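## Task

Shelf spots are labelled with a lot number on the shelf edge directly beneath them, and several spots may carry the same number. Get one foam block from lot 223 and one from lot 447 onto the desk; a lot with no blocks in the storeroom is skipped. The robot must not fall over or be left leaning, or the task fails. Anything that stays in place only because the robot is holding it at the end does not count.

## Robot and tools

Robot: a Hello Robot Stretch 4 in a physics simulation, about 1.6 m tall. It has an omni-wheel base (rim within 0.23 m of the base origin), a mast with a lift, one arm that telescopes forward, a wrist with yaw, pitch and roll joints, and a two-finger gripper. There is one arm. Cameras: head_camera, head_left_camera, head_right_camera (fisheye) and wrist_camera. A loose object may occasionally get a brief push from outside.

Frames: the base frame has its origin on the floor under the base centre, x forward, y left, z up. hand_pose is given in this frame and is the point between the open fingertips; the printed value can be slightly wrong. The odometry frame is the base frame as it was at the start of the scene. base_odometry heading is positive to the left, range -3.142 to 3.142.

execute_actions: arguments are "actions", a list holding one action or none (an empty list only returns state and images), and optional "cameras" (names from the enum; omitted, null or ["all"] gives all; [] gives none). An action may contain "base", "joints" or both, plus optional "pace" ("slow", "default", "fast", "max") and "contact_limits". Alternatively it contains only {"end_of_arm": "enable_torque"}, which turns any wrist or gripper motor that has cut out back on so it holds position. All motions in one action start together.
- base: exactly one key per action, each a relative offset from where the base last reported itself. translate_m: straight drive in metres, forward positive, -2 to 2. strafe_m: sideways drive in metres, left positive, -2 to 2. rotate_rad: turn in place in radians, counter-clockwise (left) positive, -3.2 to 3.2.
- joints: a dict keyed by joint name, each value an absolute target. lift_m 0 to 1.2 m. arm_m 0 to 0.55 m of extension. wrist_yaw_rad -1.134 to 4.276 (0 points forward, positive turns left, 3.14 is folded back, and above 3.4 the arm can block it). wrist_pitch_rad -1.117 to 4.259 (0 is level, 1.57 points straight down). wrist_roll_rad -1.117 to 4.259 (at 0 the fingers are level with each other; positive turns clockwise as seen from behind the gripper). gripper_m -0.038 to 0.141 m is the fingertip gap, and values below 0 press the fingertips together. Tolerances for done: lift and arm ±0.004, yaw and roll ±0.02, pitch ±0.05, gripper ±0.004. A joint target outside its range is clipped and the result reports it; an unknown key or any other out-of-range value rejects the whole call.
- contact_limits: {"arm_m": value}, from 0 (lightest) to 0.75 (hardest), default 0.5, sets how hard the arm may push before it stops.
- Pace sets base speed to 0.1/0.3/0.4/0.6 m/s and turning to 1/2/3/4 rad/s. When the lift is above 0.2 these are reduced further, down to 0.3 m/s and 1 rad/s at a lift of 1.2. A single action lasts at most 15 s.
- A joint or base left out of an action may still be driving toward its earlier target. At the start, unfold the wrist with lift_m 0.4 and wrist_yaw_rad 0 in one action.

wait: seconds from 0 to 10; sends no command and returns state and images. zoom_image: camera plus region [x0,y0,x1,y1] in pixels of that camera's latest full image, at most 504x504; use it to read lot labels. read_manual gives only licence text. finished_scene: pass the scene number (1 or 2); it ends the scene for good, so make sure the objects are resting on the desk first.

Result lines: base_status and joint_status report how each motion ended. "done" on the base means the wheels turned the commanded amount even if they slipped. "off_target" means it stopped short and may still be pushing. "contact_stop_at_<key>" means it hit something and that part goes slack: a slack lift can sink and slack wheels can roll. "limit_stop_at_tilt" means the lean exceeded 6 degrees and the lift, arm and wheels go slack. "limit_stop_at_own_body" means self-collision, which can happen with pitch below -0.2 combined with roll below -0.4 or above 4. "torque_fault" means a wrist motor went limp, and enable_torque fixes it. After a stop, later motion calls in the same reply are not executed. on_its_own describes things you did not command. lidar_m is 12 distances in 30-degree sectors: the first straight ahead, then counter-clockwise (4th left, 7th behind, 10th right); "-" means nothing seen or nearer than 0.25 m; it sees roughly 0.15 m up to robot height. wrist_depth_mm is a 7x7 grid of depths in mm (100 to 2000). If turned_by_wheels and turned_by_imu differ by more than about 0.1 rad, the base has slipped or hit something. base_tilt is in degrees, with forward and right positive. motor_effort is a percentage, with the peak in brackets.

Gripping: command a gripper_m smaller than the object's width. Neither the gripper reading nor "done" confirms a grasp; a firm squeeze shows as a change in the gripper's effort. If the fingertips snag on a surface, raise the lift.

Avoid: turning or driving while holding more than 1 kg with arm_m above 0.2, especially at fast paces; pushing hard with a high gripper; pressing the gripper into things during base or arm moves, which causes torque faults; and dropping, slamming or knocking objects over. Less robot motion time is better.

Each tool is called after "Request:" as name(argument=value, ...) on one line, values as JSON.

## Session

Request:
execute_actions(actions=[])

Scene clock: 0.00 s.
base_odometry: x=+0.000 y=+0.000 heading=+0.000 (m, m, rad; odometry frame)
turned_by_wheels: +0.000 (rad since the last result)
turned_by_imu: +0.000 (rad since the last result)
base_tilt: forward=-0.1 right=-0.5 (deg)
lidar_m: 0.57 0.60 0.77 1.65 1.68 0.97 0.85 0.85 1.09 2.55 0.99 0.64
base_status: not commanded
joint_positions: lift_m=+0.215 arm_m=+0.000 wrist_yaw_rad=+3.203 wrist_pitch_rad=-0.016 wrist_roll_rad=-0.004 gripper_m=+0.057
joint_status: not commanded
motor_effort: lift_m=+18 arm_m=+0 wrist_yaw_rad=-2 wrist_pitch_rad=-8 wrist_roll_rad=-1 gripper_m=-4 wheel_0=+0 wheel_1=+0 wheel_2=+0 (%)
hand_pose: x=-0.1228 y=+0.0697 z=+0.3978 quat_wxyz=(-0.030, +0.008, -0.002, +1.000) (m; base frame)
wrist_depth_mm: - 133 134 1808 1808 1921 1921 / - 110 135 1308 1756 1863 1863 / - 119 148 1756 1808 1863 1983 / 137 136 1430 1808 1863 1863 1983 / 1661 1708 1397 1756 1808 1921 1863 / 229 1255 201 1205 200 1281 1229 / 226 878 946 - 946 866 917
pictures: head_camera, head_left_camera, head_right_camera, wrist_camera
camera_calibration (this result's frames):
wrist_camera: T_world_to_cam=[[-0.021371, 0.999603, 0.0183417, -0.0893482], [0.0203403, 0.0187768, -0.999617, 0.448786], [-0.999565, -0.0209897, -0.0207335, 0.116581], [0, 0, 0, 1]] pos_world=[0.105492, 0.083333, 0.45267]
Images, in order (width x height): head_camera 420x560, head_left_camera 420x672, head_right_camera 420x672, wrist_camera 616x392.

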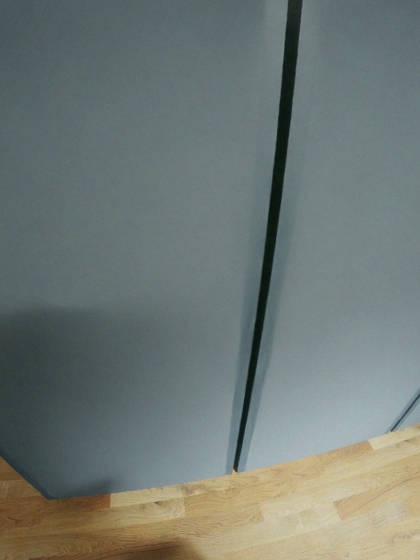

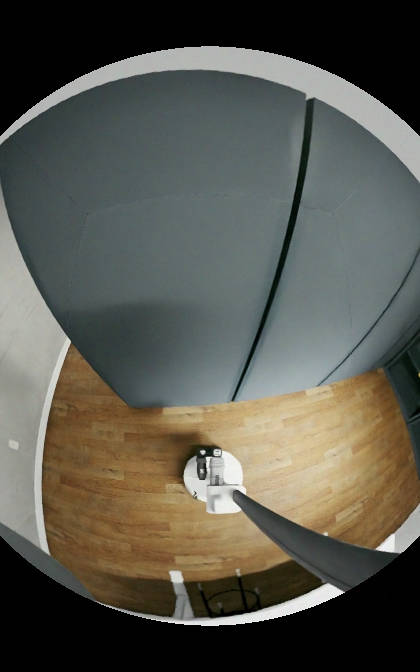

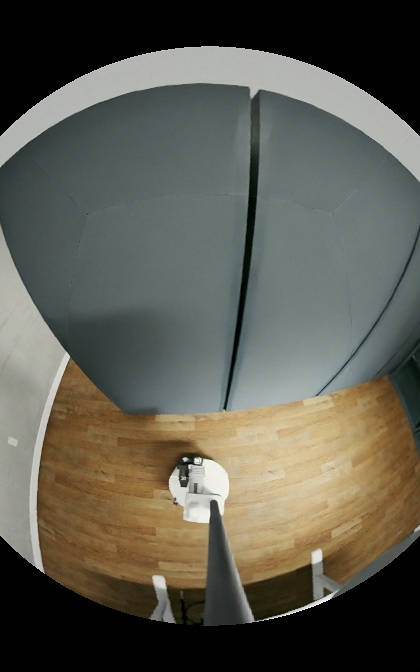

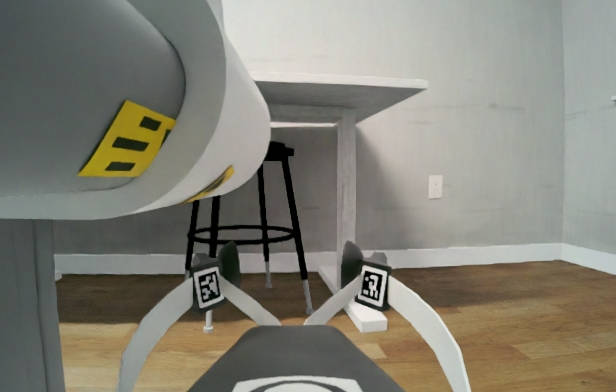

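Request:
execute_actions(actions=[{"base":{"rotate_rad":-1.45},"joints":{"lift_m":0.5},"pace":"fast"}])

Scene clock: 3.07 s.
base_odometry: x=+0.000 y=+0.000 heading=-1.450 (m, m, rad; odometry frame)
turned_by_wheels: -1.450 (rad since the last result)
turned_by_imu: -1.435 (rad since the last result)
base_tilt: forward=+0.0 right=-0.5 (deg)
lidar_m: 2.45 0.86 0.61 0.56 0.61 0.86 1.68 1.67 0.90 0.82 0.88 1.18
base_status: done
joint_positions: lift_m=+0.500 arm_m=+0.000 wrist_yaw_rad=+3.203 wrist_pitch_rad=-0.016 wrist_roll_rad=-0.004 gripper_m=+0.057
joint_status: all done
motor_effort: lift_m=+24(25) arm_m=+0(0) wrist_yaw_rad=+0(2) wrist_pitch_rad=-5(6) wrist_roll_rad=-1(1) gripper_m=-3(3) wheel_0=+2(8) wheel_1=+1(9) wheel_2=+0(8) (%)
hand_pose: x=-0.1228 y=+0.0697 z=+0.6823 quat_wxyz=(-0.030, +0.008, -0.002, +1.000) (m; base frame)
wrist_depth_mm: - 133 134 1808 1756 1808 1255 / - 110 134 1708 1808 1808 1281 / - 120 148 1808 1756 1808 1308 / 137 136 1808 1808 1808 1808 1308 / 1808 1808 1863 1808 1808 1808 1281 / 230 1863 202 1808 200 1921 768 / 225 1430 1576 - 1537 1430 768
pictures: head_camera, head_left_camera, head_right_camera, wrist_camera
camera_calibration (this result's frames):
wrist_camera: T_world_to_cam=[[-0.0213327, 0.999604, 0.0183436, -0.0945747], [0.0203832, 0.0187788, -0.999616, 0.733204], [-0.999565, -0.0209506, -0.0207757, 0.122514], [0, 0, 0, 1]] pos_world=[0.105498, 0.0833353, 0.737203]
Images, in order (width x height): head_camera 420x560, head_left_camera 420x672, head_right_camera 420x672, wrist_camera 616x392.

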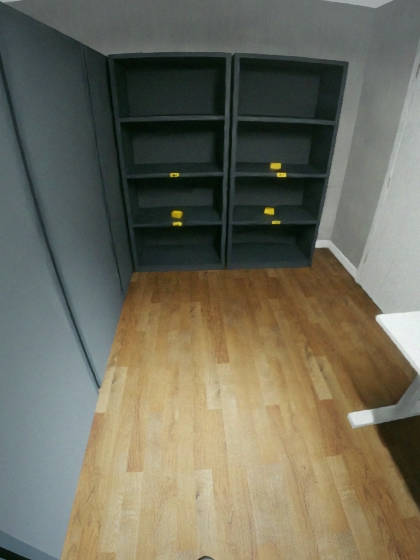

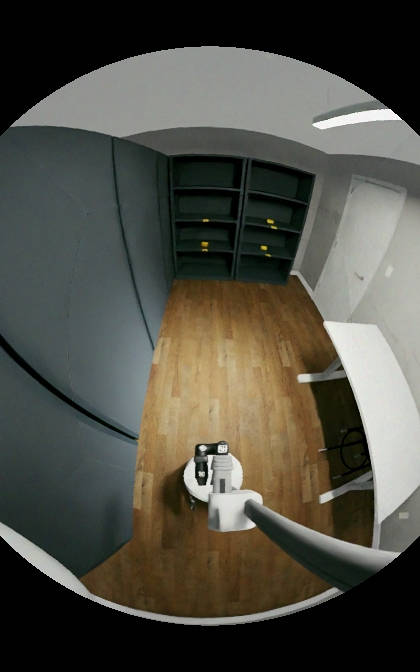

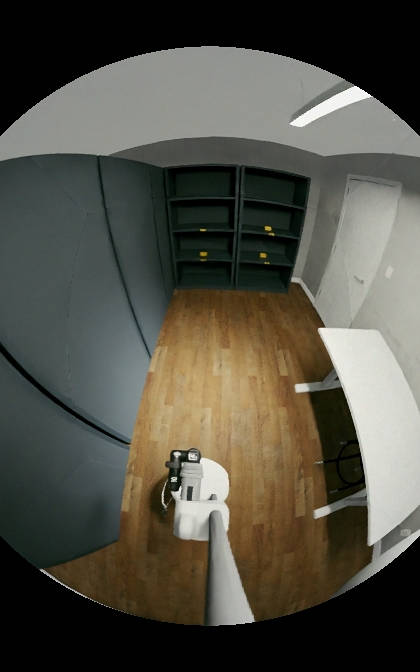

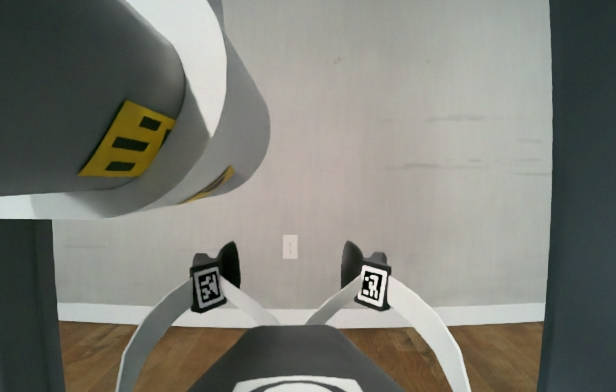

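Request:
execute_actions(actions=[{"base":{"translate_m":1.15},"joints":{"wrist_yaw_rad":0,"gripper_m":0.14},"pace":"fast"}], cameras=["head_camera","wrist_camera"])

Request:
zoom_image(camera="wrist_camera", region=[60,30,560,300])

Scene clock: 7.53 s.
base_odometry: x=+0.139 y=-1.142 heading=-1.449 (m, m, rad; odometry frame)
turned_by_wheels: +0.000 (rad since the last result)
turned_by_imu: +0.006 (rad since the last result)
base_tilt: forward=+0.0 right=-0.4 (deg)
lidar_m: 1.40 0.87 0.62 0.59 0.60 0.86 2.83 1.26 0.88 0.83 1.65 1.47
base_status: done
joint_positions: lift_m=+0.500 arm_m=+0.000 wrist_yaw_rad=+0.000 wrist_pitch_rad=-0.016 wrist_roll_rad=-0.004 gripper_m=+0.140
joint_status: all done
motor_effort: lift_m=+24(24) arm_m=+0(0) wrist_yaw_rad=-4(6) wrist_pitch_rad=-4(5) wrist_roll_rad=-2(0) gripper_m=+1(2) wheel_0=+1(10) wheel_1=+1(8) wheel_2=+2(14) (%)
hand_pose: x=+0.4589 y=-0.0873 z=+0.6824 quat_wxyz=(+1.000, -0.002, -0.008, +0.000) (m; base frame)
wrist_depth_mm: 1078 1499 1618 1618 1661 1661 1499 / 1098 1308 1618 1537 1336 1708 1464 / 1118 1464 1618 1618 1661 1708 1397 / 1098 1576 1618 1708 1661 1661 1464 / 1098 1229 1618 1499 1336 1397 1366 / 1118 1308 1576 1205 1308 1708 1499 / 1098 1229 1366 - 1308 1281 1308
pictures: head_camera, wrist_camera
camera_calibration (this result's frames):
wrist_camera: T_world_to_cam=[[-0.0392739, -0.99906, 0.0183446, -0.0915178], [-0.0214926, -0.0175099, -0.999616, 0.740356], [0.998997, -0.0396531, -0.0207847, -0.218111], [0, 0, 0, 1]] pos_world=[0.23021, -0.087117, 0.737217]
Images, in order (width x height): head_camera 420x560, wrist_camera 616x392.

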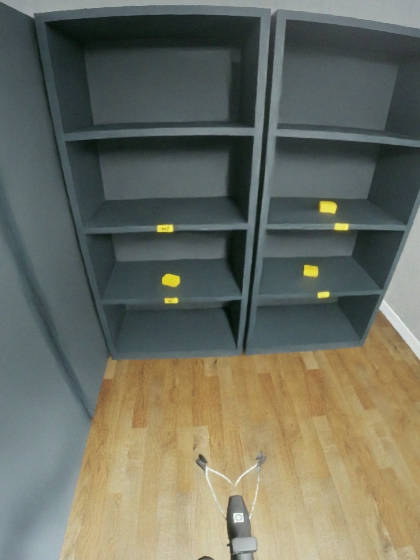

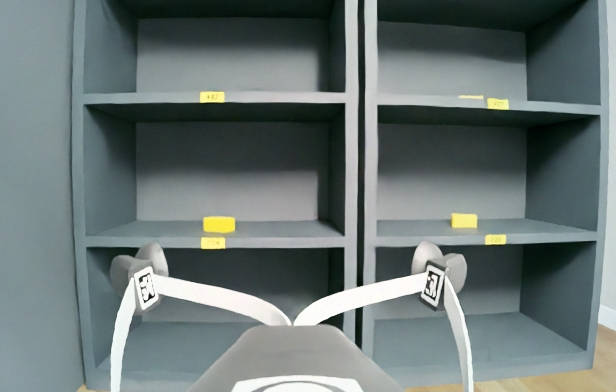

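Region (60, 30, 560, 300) of wrist_camera's 616x392 image, scaled by 1.008; it fills the top 272 rows of this view, and the rest is white.

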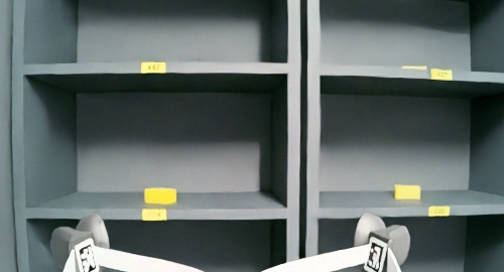

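Request:
execute_actions(actions=[{"base":{"translate_m":0.4},"pace":"fast"}], cameras=["head_camera","wrist_camera"])

Request:
zoom_image(camera="wrist_camera", region=[120,30,616,300])

Scene clock: 10.27 s.
base_odometry: x=+0.188 y=-1.539 heading=-1.449 (m, m, rad; odometry frame)
turned_by_wheels: +0.000 (rad since the last result)
turned_by_imu: +0.003 (rad since the last result)
base_tilt: forward=+0.0 right=-0.5 (deg)
lidar_m: 0.97 0.88 0.62 0.59 0.61 0.89 3.28 1.22 1.01 1.61 1.43 1.03
base_status: done
joint_positions: lift_m=+0.500 arm_m=+0.000 wrist_yaw_rad=+0.000 wrist_pitch_rad=-0.016 wrist_roll_rad=-0.004 gripper_m=+0.140
joint_status: not commanded
motor_effort: lift_m=+24(24) arm_m=+0(0) wrist_yaw_rad=-2(3) wrist_pitch_rad=-6(5) wrist_roll_rad=+0(0) gripper_m=+0(2) wheel_0=+0(9) wheel_1=+0(8) wheel_2=+2(13) (%)
hand_pose: x=+0.4589 y=-0.0874 z=+0.6824 quat_wxyz=(+1.000, -0.002, -0.008, +0.000) (m; base frame)
wrist_depth_mm: 976 1205 1205 1229 866 1281 1281 / 878 917 946 946 820 917 991 / 1008 1229 1255 1229 866 1308 1308 / 1008 1255 1229 1281 866 1308 1308 / 891 931 931 991 831 976 1118 / 976 1229 1281 1205 831 1336 1336 / 991 1255 1281 - 854 1281 1308
pictures: head_camera, wrist_camera
camera_calibration (this result's frames):
wrist_camera: T_world_to_cam=[[-0.0394801, -0.999052, 0.0183444, -0.0914828], [-0.0214961, -0.0175053, -0.999616, 0.740371], [0.998989, -0.0398592, -0.0207846, -0.218109], [0, 0, 0, 1]] pos_world=[0.230192, -0.0871293, 0.737231]
Images, in order (width x height): head_camera 420x560, wrist_camera 616x392.

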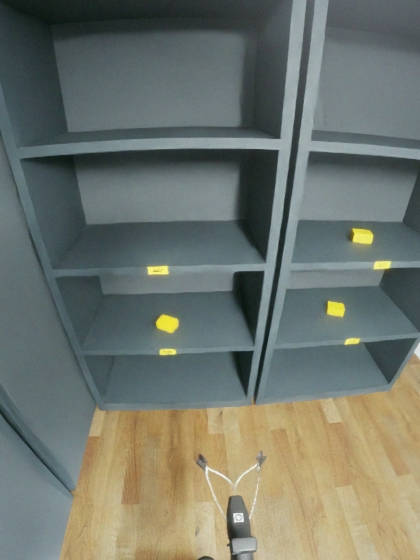

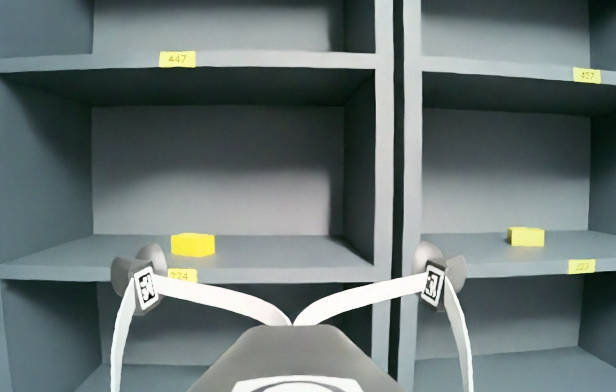

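Region (120, 30, 616, 300) of wrist_camera's 616x392 image, scaled by 1.016; it fills the top 274 rows of this view, and the rest is white.

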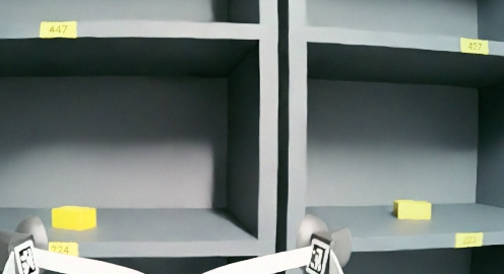

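Request:
execute_actions(actions=[{"base":{"strafe_m":-0.58,"translate_m":0},"joints":{"lift_m":0.44}}], cameras=[])

Request:
execute_actions(actions=[{"base":{"strafe_m":-0.58},"joints":{"lift_m":0.44},"pace":"fast"}], cameras=["head_camera","wrist_camera"])

action 0: "base" must hold exactly one of rotate_rad, strafe_m, translate_m; got {"strafe_m": -0.58, "translate_m": 0}

Scene clock: 13.17 s.
base_odometry: x=-0.388 y=-1.609 heading=-1.449 (m, m, rad; odometry frame)
turned_by_wheels: +0.000 (rad since the last result)
turned_by_imu: +0.000 (rad since the last result)
base_tilt: forward=+0.0 right=-0.4 (deg)
lidar_m: 1.00 1.05 1.23 1.18 1.22 1.68 1.11 0.60 0.77 0.99 1.09 1.07
base_status: done
joint_positions: lift_m=+0.440 arm_m=+0.000 wrist_yaw_rad=+0.000 wrist_pitch_rad=-0.016 wrist_roll_rad=-0.004 gripper_m=+0.140
joint_status: all done
motor_effort: lift_m=+15(23) arm_m=+0(0) wrist_yaw_rad=-2(2) wrist_pitch_rad=-4(8) wrist_roll_rad=-2(1) gripper_m=+0(1) wheel_0=-1(13) wheel_1=+3(14) wheel_2=+1(1) (%)
hand_pose: x=+0.4589 y=-0.0874 z=+0.6231 quat_wxyz=(+1.000, -0.002, -0.008, +0.000) (m; base frame)
wrist_depth_mm: 809 768 809 831 854 831 1255 / 1118 778 1160 1182 1182 946 1281 / 1229 788 1255 1255 1255 1025 1255 / 1229 788 1255 1229 1308 1025 1255 / 917 788 960 976 831 842 1281 / 1229 809 1205 1281 1308 960 1308 / 1205 831 1182 - 1229 1008 1281
pictures: head_camera, wrist_camera
camera_calibration (this result's frames):
wrist_camera: T_world_to_cam=[[-0.0394808, -0.999052, 0.0183441, -0.0903959], [-0.0214862, -0.0175054, -0.999616, 0.681159], [0.998989, -0.0398598, -0.0207747, -0.219346], [0, 0, 0, 1]] pos_world=[0.230191, -0.0871294, 0.677999]
Images, in order (width x height): head_camera 420x560, wrist_camera 616x392.

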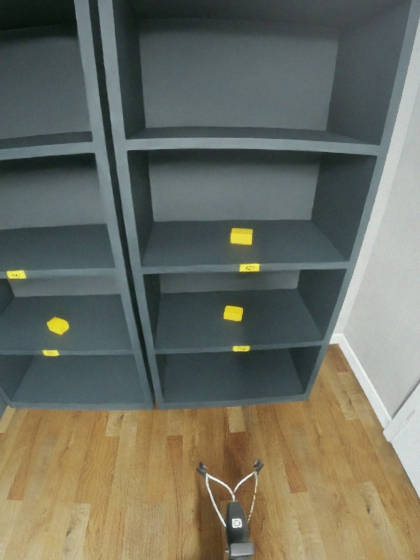

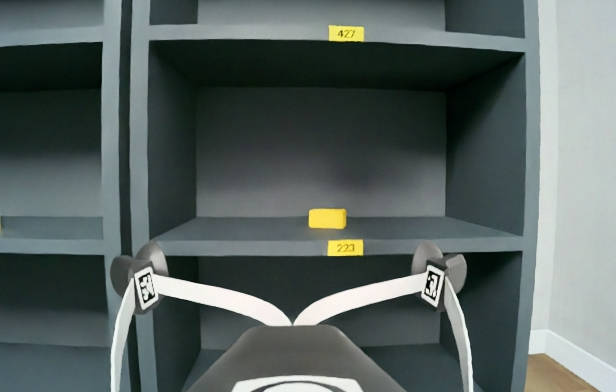

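Request:
execute_actions(actions=[{"base":{"strafe_m":-0.08},"joints":{"lift_m":0.42}}], cameras=[])

Request:
execute_actions(actions=[{"base":{"translate_m":0.35},"joints":{"arm_m":0.2}}], cameras=["wrist_camera"])

Scene clock: 15.03 s.
base_odometry: x=-0.467 y=-1.619 heading=-1.449 (m, m, rad; odometry frame)
turned_by_wheels: +0.000 (rad since the last result)
turned_by_imu: +0.000 (rad since the last result)
base_tilt: forward=+0.0 right=-0.5 (deg)
lidar_m: 1.00 1.05 1.32 1.23 1.31 1.81 0.74 0.59 0.77 0.90 0.99 1.06
base_status: done
joint_positions: lift_m=+0.420 arm_m=+0.000 wrist_yaw_rad=+0.000 wrist_pitch_rad=-0.016 wrist_roll_rad=-0.004 gripper_m=+0.140
joint_status: all done
motor_effort: lift_m=+14(14) arm_m=+0(1) wrist_yaw_rad=-2(1) wrist_pitch_rad=-7(5) wrist_roll_rad=-1(0) gripper_m=+2(1) wheel_0=+0(9) wheel_1=-2(9) wheel_2=+1(0) (%)
hand_pose: x=+0.4589 y=-0.0874 z=+0.6032 quat_wxyz=(+1.000, -0.002, -0.008, +0.000) (m; base frame)
wrist_depth_mm: 768 788 798 842 866 854 1229 / 946 878 1205 1255 1255 917 1229 / 1205 904 1255 1255 1255 931 1229 / 1008 891 1255 1255 1255 1008 1229 / 798 798 1281 1281 842 878 1229 / 1229 820 1255 1255 1281 931 1229 / 1138 866 1160 - 1182 976 1229
pictures: none
No camera images: the call's "cameras" was empty. Leave "cameras" out to get every camera's image.

Scene clock: 17.70 s.
base_odometry: x=-0.425 y=-1.966 heading=-1.449 (m, m, rad; odometry frame)
turned_by_wheels: +0.001 (rad since the last result)
turned_by_imu: +0.003 (rad since the last result)
base_tilt: forward=-0.1 right=-0.4 (deg)
lidar_m: 0.65 0.69 0.96 1.25 1.33 1.80 0.92 0.92 0.94 0.96 1.01 0.68
base_status: done
joint_positions: lift_m=+0.420 arm_m=+0.199 wrist_yaw_rad=+0.000 wrist_pitch_rad=-0.016 wrist_roll_rad=-0.004 gripper_m=+0.140
joint_status: all done
motor_effort: lift_m=+15(15) arm_m=+8(8) wrist_yaw_rad=+0(1) wrist_pitch_rad=-6(5) wrist_roll_rad=-1(1) gripper_m=-2(1) wheel_0=+2(7) wheel_1=+3(8) wheel_2=+1(8) (%)
hand_pose: x=+0.6579 y=-0.0874 z=+0.6032 quat_wxyz=(+1.000, -0.002, -0.008, +0.000) (m; base frame)
wrist_depth_mm: 564 676 691 699 707 707 621 / 574 691 691 707 715 723 621 / 574 683 691 707 715 732 634 / 580 691 707 715 732 732 640 / 512 559 585 455 585 574 564 / 317 281 287 286 286 304 324 / 254 257 259 - 268 271 277
pictures: wrist_camera
camera_calibration (this result's frames):
wrist_camera: T_world_to_cam=[[-0.039502, -0.999051, 0.0183429, -0.0821642], [-0.021452, -0.0175051, -0.999617, 0.665437], [0.998989, -0.0398804, -0.0207402, -0.418573], [0, 0, 0, 1]] pos_world=[0.42918, -0.0871306, 0.658008]
Images, in order (width x height): wrist_camera 616x392.

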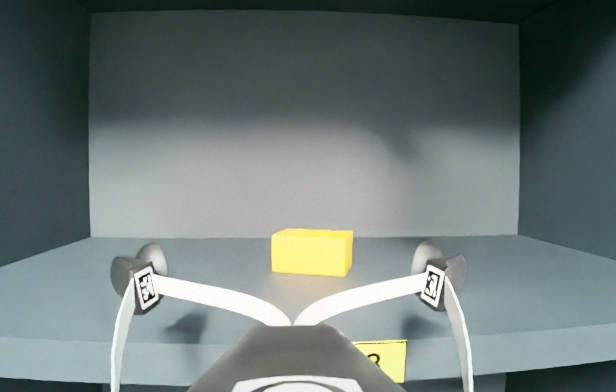

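Request:
execute_actions(actions=[{"base":{"strafe_m":-0.02},"joints":{"lift_m":0.41,"arm_m":0.32}}], cameras=[])

Request:
execute_actions(actions=[{"joints":{"arm_m":0.415}}], cameras=["wrist_camera"])

Request:
execute_actions(actions=[{"joints":{"gripper_m":0.02}}], cameras=["wrist_camera"])

Scene clock: 19.47 s.
base_odometry: x=-0.445 y=-1.968 heading=-1.449 (m, m, rad; odometry frame)
turned_by_wheels: +0.000 (rad since the last result)
turned_by_imu: +0.001 (rad since the last result)
base_tilt: forward=-0.1 right=-0.4 (deg)
lidar_m: 0.66 0.69 0.97 1.27 1.35 1.83 0.91 0.94 0.92 0.92 0.98 0.67
base_status: done
joint_positions: lift_m=+0.410 arm_m=+0.319 wrist_yaw_rad=+0.000 wrist_pitch_rad=-0.016 wrist_roll_rad=-0.004 gripper_m=+0.140
joint_status: all done
motor_effort: lift_m=+14(15) arm_m=+8(10) wrist_yaw_rad=-1(1) wrist_pitch_rad=-5(6) wrist_roll_rad=-1(1) gripper_m=+2(1) wheel_0=+0(9) wheel_1=+0(5) wheel_2=+0(3) (%)
hand_pose: x=+0.7779 y=-0.0874 z=+0.5932 quat_wxyz=(+1.000, -0.002, -0.008, +0.000) (m; base frame)
wrist_depth_mm: 554 564 580 580 585 597 585 / 559 569 580 585 591 603 591 / 564 574 574 591 597 603 597 / 569 580 585 597 603 615 603 / 504 512 525 334 535 530 512 / 289 257 260 263 262 278 294 / 215 209 224 - 226 210 -
pictures: none
No camera images: the call's "cameras" was empty. Leave "cameras" out to get every camera's image.

Scene clock: 20.73 s.
base_odometry: x=-0.445 y=-1.968 heading=-1.449 (m, m, rad; odometry frame)
turned_by_wheels: +0.000 (rad since the last result)
turned_by_imu: +0.000 (rad since the last result)
base_tilt: forward=+0.0 right=-0.5 (deg)
lidar_m: 0.65 0.68 0.97 1.27 1.33 1.83 0.89 0.92 0.93 0.93 0.96 0.68
base_status: not commanded
joint_positions: lift_m=+0.410 arm_m=+0.414 wrist_yaw_rad=+0.000 wrist_pitch_rad=-0.016 wrist_roll_rad=-0.004 gripper_m=+0.140
joint_status: all done
motor_effort: lift_m=+15(14) arm_m=+8(8) wrist_yaw_rad=-2(0) wrist_pitch_rad=-5(6) wrist_roll_rad=+0(1) gripper_m=+0(2) wheel_0=+0(0) wheel_1=+0(0) wheel_2=+0(0) (%)
hand_pose: x=+0.8729 y=-0.0874 z=+0.5932 quat_wxyz=(+1.000, -0.002, -0.008, +0.000) (m; base frame)
wrist_depth_mm: 469 473 480 484 492 500 508 / 469 477 484 488 500 504 508 / 477 480 492 496 500 508 517 / 477 488 492 500 504 512 517 / 477 484 492 500 504 512 517 / 289 256 245 228 254 277 296 / 215 208 224 - 226 211 -
pictures: wrist_camera
camera_calibration (this result's frames):
wrist_camera: T_world_to_cam=[[-0.0395092, -0.999051, 0.0183422, -0.0734847], [-0.0214363, -0.0175048, -0.999617, 0.660071], [0.998989, -0.0398872, -0.0207244, -0.633548], [0, 0, 0, 1]] pos_world=[0.644154, -0.087131, 0.648036]
Images, in order (width x height): wrist_camera 616x392.

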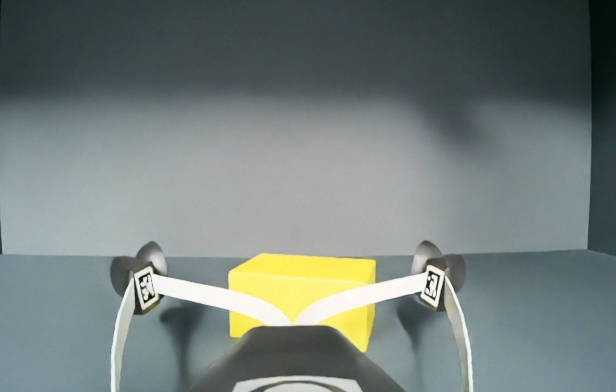

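Scene clock: 22.90 s.
base_odometry: x=-0.445 y=-1.968 heading=-1.449 (m, m, rad; odometry frame)
turned_by_wheels: +0.000 (rad since the last result)
turned_by_imu: +0.001 (rad since the last result)
base_tilt: forward=-0.1 right=-0.4 (deg)
lidar_m: 0.66 0.67 0.95 1.26 1.33 1.83 0.93 0.92 0.93 0.93 0.96 0.69
base_status: not commanded
joint_positions: lift_m=+0.410 arm_m=+0.414 wrist_yaw_rad=+0.000 wrist_pitch_rad=-0.016 wrist_roll_rad=-0.004 gripper_m=+0.020
joint_status: all done
motor_effort: lift_m=+14(14) arm_m=+8(8) wrist_yaw_rad=-2(1) wrist_pitch_rad=-6(5) wrist_roll_rad=-1(2) gripper_m=-5(2) wheel_0=+0(0) wheel_1=+0(0) wheel_2=+0(0) (%)
hand_pose: x=+0.8729 y=-0.0874 z=+0.5932 quat_wxyz=(+1.000, -0.002, -0.008, +0.000) (m; base frame)
wrist_depth_mm: 466 469 480 484 496 500 504 / 469 473 484 492 496 504 508 / 477 480 488 496 500 512 517 / 480 484 492 504 504 512 517 / 484 488 492 500 508 512 512 / 290 297 191 215 260 300 294 / 215 197 225 - 213 208 -
pictures: wrist_camera
camera_calibration (this result's frames):
wrist_camera: T_world_to_cam=[[-0.0395093, -0.999051, 0.0183421, -0.0734846], [-0.0214364, -0.0175048, -0.999617, 0.660071], [0.998989, -0.0398873, -0.0207245, -0.633548], [0, 0, 0, 1]] pos_world=[0.644154, -0.087131, 0.648036]
Images, in order (width x height): wrist_camera 616x392.

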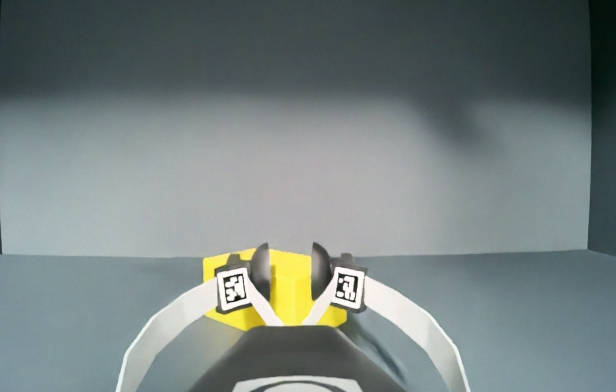

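Request:
execute_actions(actions=[{"joints":{"gripper_m":0.14}}], cameras=[])

Request:
execute_actions(actions=[{"joints":{"arm_m":0.33,"lift_m":0.392}}], cameras=["wrist_camera","head_camera"])

Scene clock: 25.40 s.
base_odometry: x=-0.445 y=-1.968 heading=-1.449 (m, m, rad; odometry frame)
turned_by_wheels: +0.000 (rad since the last result)
turned_by_imu: +0.001 (rad since the last result)
base_tilt: forward=+0.0 right=-0.4 (deg)
lidar_m: 0.64 0.69 0.96 1.27 1.33 1.83 0.90 0.92 0.93 0.94 0.97 0.70
base_status: not commanded
joint_positions: lift_m=+0.410 arm_m=+0.414 wrist_yaw_rad=+0.000 wrist_pitch_rad=-0.016 wrist_roll_rad=-0.004 gripper_m=+0.140
joint_status: all done
motor_effort: lift_m=+15(15) arm_m=+8(8) wrist_yaw_rad=+0(1) wrist_pitch_rad=-4(6) wrist_roll_rad=+1(1) gripper_m=+0(4) wheel_0=+0(0) wheel_1=+0(0) wheel_2=+0(0) (%)
hand_pose: x=+0.8729 y=-0.0874 z=+0.5932 quat_wxyz=(+1.000, -0.002, -0.008, +0.000) (m; base frame)
wrist_depth_mm: 469 473 480 488 496 496 508 / 469 473 484 488 496 504 508 / 480 484 488 496 504 512 508 / 480 484 492 496 508 512 521 / 477 484 492 500 504 512 517 / 289 257 258 229 262 277 294 / 215 208 224 - 226 210 -
pictures: none
No camera images: the call's "cameras" was empty. Leave "cameras" out to get every camera's image.

Scene clock: 26.60 s.
base_odometry: x=-0.445 y=-1.968 heading=-1.449 (m, m, rad; odometry frame)
turned_by_wheels: +0.000 (rad since the last result)
turned_by_imu: +0.000 (rad since the last result)
base_tilt: forward=+0.0 right=-0.4 (deg)
lidar_m: 0.65 0.69 0.95 1.28 1.33 1.82 0.88 0.92 0.94 0.92 0.98 0.70
base_status: not commanded
joint_positions: lift_m=+0.392 arm_m=+0.331 wrist_yaw_rad=+0.000 wrist_pitch_rad=-0.016 wrist_roll_rad=-0.004 gripper_m=+0.140
joint_status: all done
motor_effort: lift_m=+17(14) arm_m=-8(11) wrist_yaw_rad=-1(8) wrist_pitch_rad=-5(43) wrist_roll_rad=-1(3) gripper_m=+0(1) wheel_0=+0(1) wheel_1=+0(0) wheel_2=+0(2) (%)
hand_pose: x=+0.7908 y=-0.0874 z=+0.5749 quat_wxyz=(+1.000, -0.002, -0.008, +0.000) (m; base frame)
wrist_depth_mm: 544 549 559 574 580 585 585 / 554 554 569 569 574 591 591 / 549 564 569 574 585 591 591 / 559 559 569 580 591 597 597 / 418 424 355 329 442 436 430 / 239 213 217 217 216 230 245 / 179 173 186 - 187 174 -
pictures: head_camera, wrist_camera
camera_calibration (this result's frames):
wrist_camera: T_world_to_cam=[[-0.0396635, -0.999049, 0.0180866, -0.0761683], [-0.02152, -0.0172426, -0.99962, 0.640138], [0.998981, -0.0400376, -0.0208156, -0.551917], [0, 0, 0, 1]] pos_world=[0.56211, -0.0871557, 0.629784]
Images, in order (width x height): head_camera 420x560, wrist_camera 616x392.

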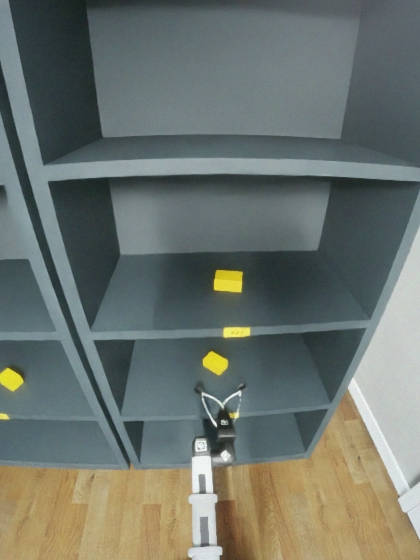

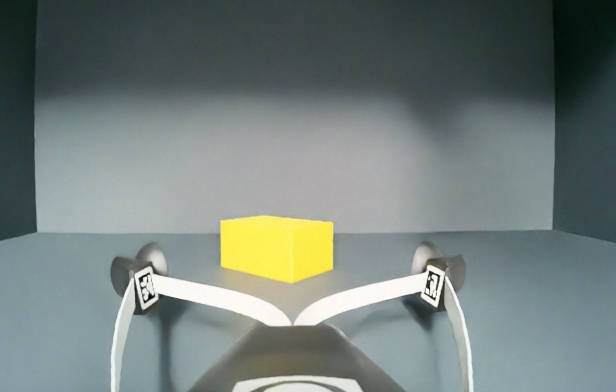

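Request:
execute_actions(actions=[{"base":{"strafe_m":0.016},"joints":{"lift_m":0.401}}], cameras=["wrist_camera"])

Request:
execute_actions(actions=[{"joints":{"arm_m":0.46}}], cameras=["wrist_camera"])

Scene clock: 27.77 s.
base_odometry: x=-0.429 y=-1.967 heading=-1.449 (m, m, rad; odometry frame)
turned_by_wheels: +0.000 (rad since the last result)
turned_by_imu: +0.001 (rad since the last result)
base_tilt: forward=+0.0 right=-0.5 (deg)
lidar_m: 0.63 0.68 0.95 1.27 1.32 1.83 0.91 0.94 0.98 0.94 1.00 0.68
base_status: done
joint_positions: lift_m=+0.401 arm_m=+0.331 wrist_yaw_rad=+0.000 wrist_pitch_rad=-0.016 wrist_roll_rad=-0.004 gripper_m=+0.140
joint_status: all done
motor_effort: lift_m=+24(25) arm_m=-8(8) wrist_yaw_rad=-1(0) wrist_pitch_rad=-4(7) wrist_roll_rad=-1(1) gripper_m=+0(1) wheel_0=-1(8) wheel_1=+2(10) wheel_2=+0(1) (%)
hand_pose: x=+0.7908 y=-0.0874 z=+0.5833 quat_wxyz=(+1.000, -0.002, -0.008, +0.000) (m; base frame)
wrist_depth_mm: 549 549 564 564 580 585 585 / 549 559 559 574 574 591 591 / 554 559 564 574 580 591 597 / 554 564 574 580 591 597 603 / 455 466 418 336 484 477 469 / 263 234 236 238 236 252 266 / 195 189 204 - 206 191 -
pictures: wrist_camera
camera_calibration (this result's frames):
wrist_camera: T_world_to_cam=[[-0.039663, -0.999049, 0.0180867, -0.0763207], [-0.02152, -0.0172427, -0.99962, 0.648539], [0.998981, -0.0400372, -0.0208157, -0.55174], [0, 0, 0, 1]] pos_world=[0.562107, -0.0871557, 0.638188]
Images, in order (width x height): wrist_camera 616x392.

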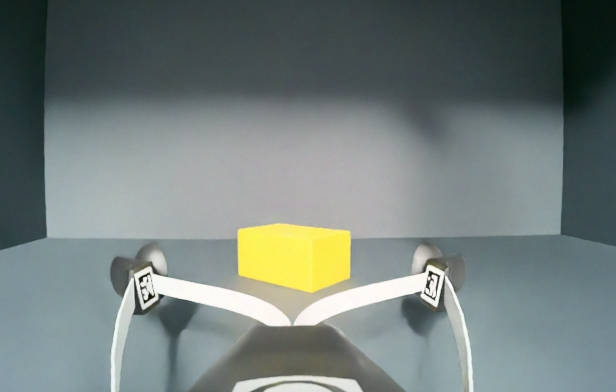

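Scene clock: 29.00 s.
base_odometry: x=-0.429 y=-1.966 heading=-1.449 (m, m, rad; odometry frame)
turned_by_wheels: +0.000 (rad since the last result)
turned_by_imu: +0.025 (rad since the last result)
base_tilt: forward=-0.1 right=-0.5 (deg)
lidar_m: 0.64 0.67 0.99 1.24 1.30 1.85 0.91 0.94 0.96 0.95 0.99 0.66
base_status: not commanded
joint_positions: lift_m=+0.401 arm_m=+0.394 wrist_yaw_rad=-0.007 wrist_pitch_rad=-0.018 wrist_roll_rad=-0.004 gripper_m=+0.140
joint_status: arm_m contact_stop (moved +0.063 of +0.129)
on_its_own: arm_m is slack since a contact_stop (your +0.460 is given up); wrist_yaw_rad is at rest, and its effort (+17) is outside its rest range (-13 to +13)
motor_effort: lift_m=+17(24) arm_m=+0(32) wrist_yaw_rad=+17(94) wrist_pitch_rad=+1(48) wrist_roll_rad=+0(6) gripper_m=+0(1) wheel_0=+1(7) wheel_1=+4(8) wheel_2=-7(16) (%)
hand_pose: x=+0.8532 y=-0.0894 z=+0.5847 quat_wxyz=(+1.000, -0.002, -0.009, -0.003) (m; base frame)
wrist_depth_mm: 496 500 508 512 517 521 525 / 500 504 508 517 517 530 530 / 504 504 517 521 525 530 535 / 508 512 521 521 525 530 539 / 473 492 512 301 301 508 496 / 274 244 247 250 249 265 279 / 204 197 213 - 214 200 -
pictures: wrist_camera
camera_calibration (this result's frames):
wrist_camera: T_world_to_cam=[[-0.0463668, -0.998749, 0.0187253, -0.0704121], [-0.0189255, -0.0178638, -0.999661, 0.648968], [0.998745, -0.0467055, -0.0180735, -0.616099], [0, 0, 0, 1]] pos_world=[0.624343, -0.0875062, 0.638932]
Images, in order (width x height): wrist_camera 616x392.

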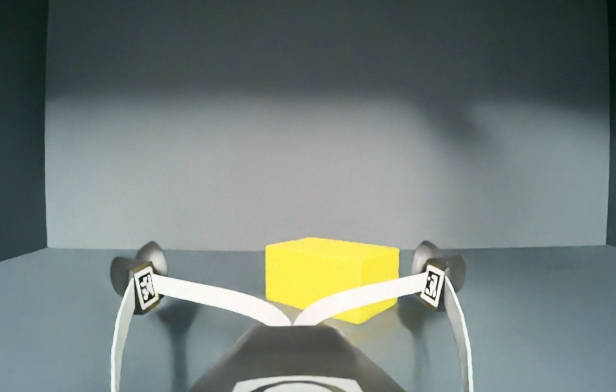

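Request:
execute_actions(actions=[{"joints":{"arm_m":0.33,"lift_m":0.505}}], cameras=[])

Request:
execute_actions(actions=[{"joints":{"wrist_pitch_rad":0.35,"wrist_yaw_rad":0}}], cameras=["wrist_camera","head_camera"])

Scene clock: 31.20 s.
base_odometry: x=-0.429 y=-1.966 heading=-1.448 (m, m, rad; odometry frame)
turned_by_wheels: +0.000 (rad since the last result)
turned_by_imu: +0.001 (rad since the last result)
base_tilt: forward=+0.0 right=-0.4 (deg)
lidar_m: 0.64 0.70 0.97 1.24 1.33 1.87 0.90 0.92 0.97 0.96 1.00 0.69
base_status: not commanded
joint_positions: lift_m=+0.505 arm_m=+0.331 wrist_yaw_rad=+0.000 wrist_pitch_rad=-0.016 wrist_roll_rad=-0.004 gripper_m=+0.140
joint_status: all done
motor_effort: lift_m=+25(25) arm_m=-9(10) wrist_yaw_rad=-1(20) wrist_pitch_rad=-4(5) wrist_roll_rad=+1(0) gripper_m=-1(1) wheel_0=+1(1) wheel_1=+3(3) wheel_2=-1(7) (%)
hand_pose: x=+0.7908 y=-0.0874 z=+0.6873 quat_wxyz=(+1.000, -0.002, -0.008, +0.000) (m; base frame)
wrist_depth_mm: 517 554 569 574 569 569 574 / 521 569 569 574 580 585 591 / 525 569 580 580 580 591 597 / 530 574 580 580 591 591 603 / 525 585 585 591 597 603 603 / 492 480 488 382 488 521 554 / 404 389 418 - 399 394 407
pictures: none
No camera images: the call's "cameras" was empty. Leave "cameras" out to get every camera's image.

Scene clock: 31.97 s.
base_odometry: x=-0.429 y=-1.966 heading=-1.448 (m, m, rad; odometry frame)
turned_by_wheels: +0.000 (rad since the last result)
turned_by_imu: +0.000 (rad since the last result)
base_tilt: forward=+0.0 right=-0.5 (deg)
lidar_m: 0.65 0.70 1.00 1.25 1.31 1.87 0.92 0.90 0.96 0.95 1.01 0.67
base_status: not commanded
joint_positions: lift_m=+0.505 arm_m=+0.331 wrist_yaw_rad=+0.000 wrist_pitch_rad=+0.352 wrist_roll_rad=-0.004 gripper_m=+0.140
joint_status: all done
motor_effort: lift_m=+25(25) arm_m=-9(8) wrist_yaw_rad=+0(4) wrist_pitch_rad=-4(3) wrist_roll_rad=+0(0) gripper_m=+1(1) wheel_0=+1(1) wheel_1=+4(4) wheel_2=-1(1) (%)
hand_pose: x=+0.7732 y=-0.0874 z=+0.5834 quat_wxyz=(+0.985, -0.002, +0.175, +0.000) (m; base frame)
wrist_depth_mm: 508 512 517 521 521 521 530 / 517 539 544 554 549 559 554 / 521 564 574 574 580 585 585 / 415 421 427 368 413 439 445 / 312 315 322 325 327 329 330 / 248 236 238 242 241 251 259 / 213 210 220 - 224 216 -
pictures: head_camera, wrist_camera
camera_calibration (this result's frames):
wrist_camera: T_world_to_cam=[[-0.0302943, -0.999039, 0.0316613, -0.0921757], [-0.379249, -0.0178187, -0.925123, 0.881286], [0.924799, -0.0400335, -0.378345, -0.268193], [0, 0, 0, 1]] pos_world=[0.579459, -0.0871205, 0.716747]
Images, in order (width x height): head_camera 420x560, wrist_camera 616x392.

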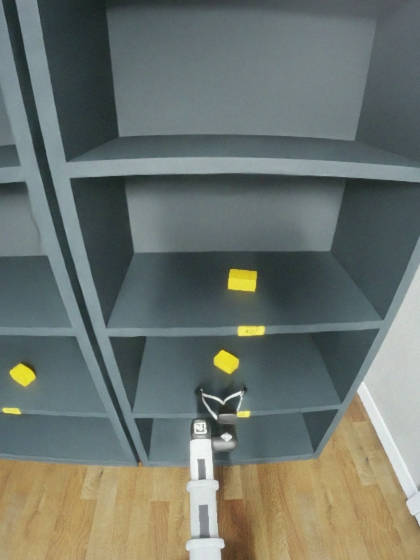

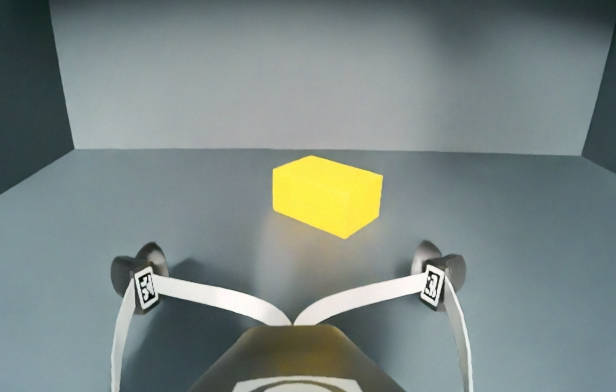

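Request:
execute_actions(actions=[{"base":{"strafe_m":-0.035},"joints":{"lift_m":0.512}}], cameras=[])

Request:
execute_actions(actions=[{"joints":{"arm_m":0.46},"pace":"slow","contact_limits":{"arm_m":0.3}}], cameras=["wrist_camera"])

Scene clock: 33.40 s.
base_odometry: x=-0.463 y=-1.971 heading=-1.449 (m, m, rad; odometry frame)
turned_by_wheels: +0.000 (rad since the last result)
turned_by_imu: +0.000 (rad since the last result)
base_tilt: forward=+0.0 right=-0.4 (deg)
lidar_m: 0.64 0.70 0.99 1.28 1.37 1.92 0.90 0.92 0.94 0.92 0.96 0.68
base_status: done
joint_positions: lift_m=+0.512 arm_m=+0.331 wrist_yaw_rad=+0.000 wrist_pitch_rad=+0.352 wrist_roll_rad=-0.004 gripper_m=+0.140
joint_status: all done
motor_effort: lift_m=+25(24) arm_m=-9(8) wrist_yaw_rad=-1(2) wrist_pitch_rad=-4(3) wrist_roll_rad=+1(0) gripper_m=-1(1) wheel_0=+0(9) wheel_1=-1(8) wheel_2=+0(1) (%)
hand_pose: x=+0.7732 y=-0.0874 z=+0.5903 quat_wxyz=(+0.985, -0.002, +0.175, +0.000) (m; base frame)
wrist_depth_mm: 504 508 517 521 521 525 525 / 530 539 549 549 549 554 554 / 549 569 580 580 580 585 585 / 430 436 418 359 452 459 462 / 322 329 334 338 342 342 342 / 257 246 249 251 252 262 271 / 221 219 229 - 233 224 -
pictures: none
No camera images: the call's "cameras" was empty. Leave "cameras" out to get every camera's image.

Scene clock: 35.97 s.
base_odometry: x=-0.463 y=-1.971 heading=-1.449 (m, m, rad; odometry frame)
turned_by_wheels: +0.000 (rad since the last result)
turned_by_imu: +0.001 (rad since the last result)
base_tilt: forward=+0.0 right=-0.5 (deg)
lidar_m: 0.63 0.69 0.99 1.30 1.35 1.90 0.90 0.95 0.94 0.93 0.98 0.69
base_status: not commanded
joint_positions: lift_m=+0.512 arm_m=+0.458 wrist_yaw_rad=+0.000 wrist_pitch_rad=+0.352 wrist_roll_rad=-0.004 gripper_m=+0.140
joint_status: all done
motor_effort: lift_m=+25(25) arm_m=+8(10) wrist_yaw_rad=+0(0) wrist_pitch_rad=-4(5) wrist_roll_rad=+0(1) gripper_m=+0(1) wheel_0=+0(0) wheel_1=-2(2) wheel_2=+0(0) (%)
contact_limits: arm_m 0.3
hand_pose: x=+0.9002 y=-0.0874 z=+0.5903 quat_wxyz=(+0.985, -0.002, +0.175, +0.000) (m; base frame)
wrist_depth_mm: 392 397 402 402 404 407 410 / 413 418 424 427 427 430 430 / 439 445 449 452 455 462 462 / 430 436 439 442 452 459 462 / 322 327 303 256 340 342 343 / 257 245 247 214 251 260 270 / 221 217 228 - 232 223 -
pictures: wrist_camera
camera_calibration (this result's frames):
wrist_camera: T_world_to_cam=[[-0.0302801, -0.99904, 0.0316659, -0.088561], [-0.37939, -0.0178221, -0.925065, 0.935982], [0.924741, -0.0400248, -0.378486, -0.382888], [0, 0, 0, 1]] pos_world=[0.706493, -0.0871198, 0.723731]
Images, in order (width x height): wrist_camera 616x392.

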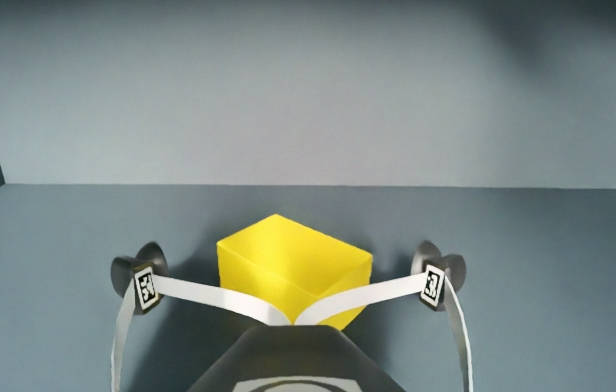

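Lower slightly and close.

Request:
execute_actions(actions=[{"joints":{"lift_m":0.5,"arm_m":0.47},"pace":"slow"}], cameras=[])

Request:
execute_actions(actions=[{"joints":{"gripper_m":0.0}}], cameras=["wrist_camera"])

Request:
execute_actions(actions=[{"joints":{"lift_m":0.54},"pace":"slow"}], cameras=["wrist_camera"])

Scene clock: 37.13 s.
base_odometry: x=-0.463 y=-1.971 heading=-1.449 (m, m, rad; odometry frame)
turned_by_wheels: +0.000 (rad since the last result)
turned_by_imu: +0.000 (rad since the last result)
base_tilt: forward=+0.0 right=-0.4 (deg)
lidar_m: 0.65 0.71 0.98 1.29 1.37 1.89 0.88 0.92 0.94 0.92 0.97 0.69
base_status: not commanded
joint_positions: lift_m=+0.500 arm_m=+0.468 wrist_yaw_rad=+0.000 wrist_pitch_rad=+0.352 wrist_roll_rad=-0.004 gripper_m=+0.140
joint_status: all done
motor_effort: lift_m=+14(24) arm_m=+8(8) wrist_yaw_rad=-2(2) wrist_pitch_rad=-5(3) wrist_roll_rad=+0(0) gripper_m=+1(1) wheel_0=+0(0) wheel_1=-2(1) wheel_2=+0(0) (%)
hand_pose: x=+0.9102 y=-0.0874 z=+0.5792 quat_wxyz=(+0.985, -0.002, +0.175, +0.000) (m; base frame)
wrist_depth_mm: 384 389 392 394 399 397 399 / 404 410 413 415 415 421 424 / 433 436 439 442 445 449 452 / 407 410 415 418 424 433 436 / 303 306 258 235 304 322 320 / 242 230 233 200 235 244 252 / 208 205 214 - 219 209 -
pictures: none
No camera images: the call's "cameras" was empty. Leave "cameras" out to get every camera's image.

Scene clock: 39.50 s.
base_odometry: x=-0.463 y=-1.971 heading=-1.449 (m, m, rad; odometry frame)
turned_by_wheels: +0.000 (rad since the last result)
turned_by_imu: +0.001 (rad since the last result)
base_tilt: forward=+0.0 right=-0.5 (deg)
lidar_m: 0.65 0.69 1.00 1.29 1.32 1.92 0.89 0.91 0.92 0.92 0.97 0.69
base_status: not commanded
joint_positions: lift_m=+0.500 arm_m=+0.468 wrist_yaw_rad=+0.000 wrist_pitch_rad=+0.352 wrist_roll_rad=-0.004 gripper_m=+0.001
joint_status: all done
motor_effort: lift_m=+14(14) arm_m=+8(8) wrist_yaw_rad=+1(0) wrist_pitch_rad=-4(3) wrist_roll_rad=+1(1) gripper_m=-24(26) wheel_0=+0(0) wheel_1=-1(2) wheel_2=+0(0) (%)
hand_pose: x=+0.9102 y=-0.0874 z=+0.5791 quat_wxyz=(+0.985, -0.002, +0.175, +0.000) (m; base frame)
wrist_depth_mm: 387 387 392 394 397 397 399 / 404 410 415 415 421 418 424 / 430 433 439 442 445 445 449 / 402 410 415 418 427 427 433 / 303 309 234 224 320 320 320 / 242 176 206 210 191 236 253 / 208 204 214 - 218 210 -
pictures: wrist_camera
camera_calibration (this result's frames):
wrist_camera: T_world_to_cam=[[-0.0302727, -0.99904, 0.0316732, -0.0879157], [-0.379612, -0.0178221, -0.924974, 0.929566], [0.92465, -0.040025, -0.378708, -0.396136], [0, 0, 0, 1]] pos_world=[0.7165, -0.0871198, 0.712589]
Images, in order (width x height): wrist_camera 616x392.

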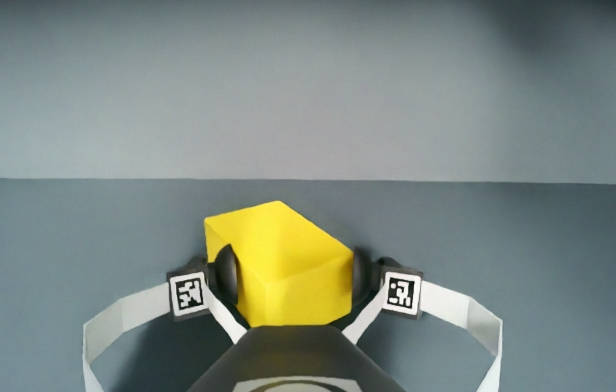

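Scene clock: 40.67 s.
base_odometry: x=-0.463 y=-1.971 heading=-1.449 (m, m, rad; odometry frame)
turned_by_wheels: +0.000 (rad since the last result)
turned_by_imu: +0.000 (rad since the last result)
base_tilt: forward=+0.0 right=-0.5 (deg)
lidar_m: 0.64 0.71 0.99 1.27 1.37 1.91 0.90 0.93 0.92 0.92 0.97 0.69
base_status: not commanded
joint_positions: lift_m=+0.540 arm_m=+0.468 wrist_yaw_rad=+0.000 wrist_pitch_rad=+0.352 wrist_roll_rad=-0.004 gripper_m=+0.001
joint_status: all done
motor_effort: lift_m=+25(25) arm_m=+8(9) wrist_yaw_rad=-1(1) wrist_pitch_rad=-4(6) wrist_roll_rad=+1(1) gripper_m=-25(28) wheel_0=+0(0) wheel_1=-2(2) wheel_2=+0(0) (%)
hand_pose: x=+0.9102 y=-0.0874 z=+0.6182 quat_wxyz=(+0.985, -0.002, +0.175, +0.000) (m; base frame)
wrist_depth_mm: 384 387 392 394 397 397 399 / 404 407 413 418 418 418 421 / 430 436 439 442 442 449 449 / 452 462 459 466 469 473 473 / 370 379 233 223 392 392 394 / 297 176 205 210 190 289 310 / 254 251 263 - 268 257 264
pictures: wrist_camera
camera_calibration (this result's frames):
wrist_camera: T_world_to_cam=[[-0.0302685, -0.99904, 0.0316773, -0.0891602], [-0.379736, -0.0178222, -0.924923, 0.965788], [0.9246, -0.040025, -0.378832, -0.381204], [0, 0, 0, 1]] pos_world=[0.716506, -0.0871198, 0.751692]
Images, in order (width x height): wrist_camera 616x392.

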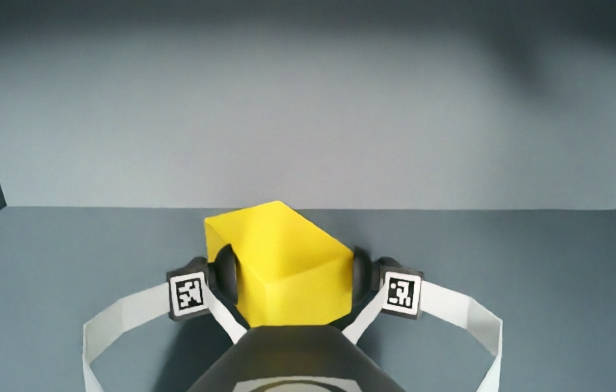

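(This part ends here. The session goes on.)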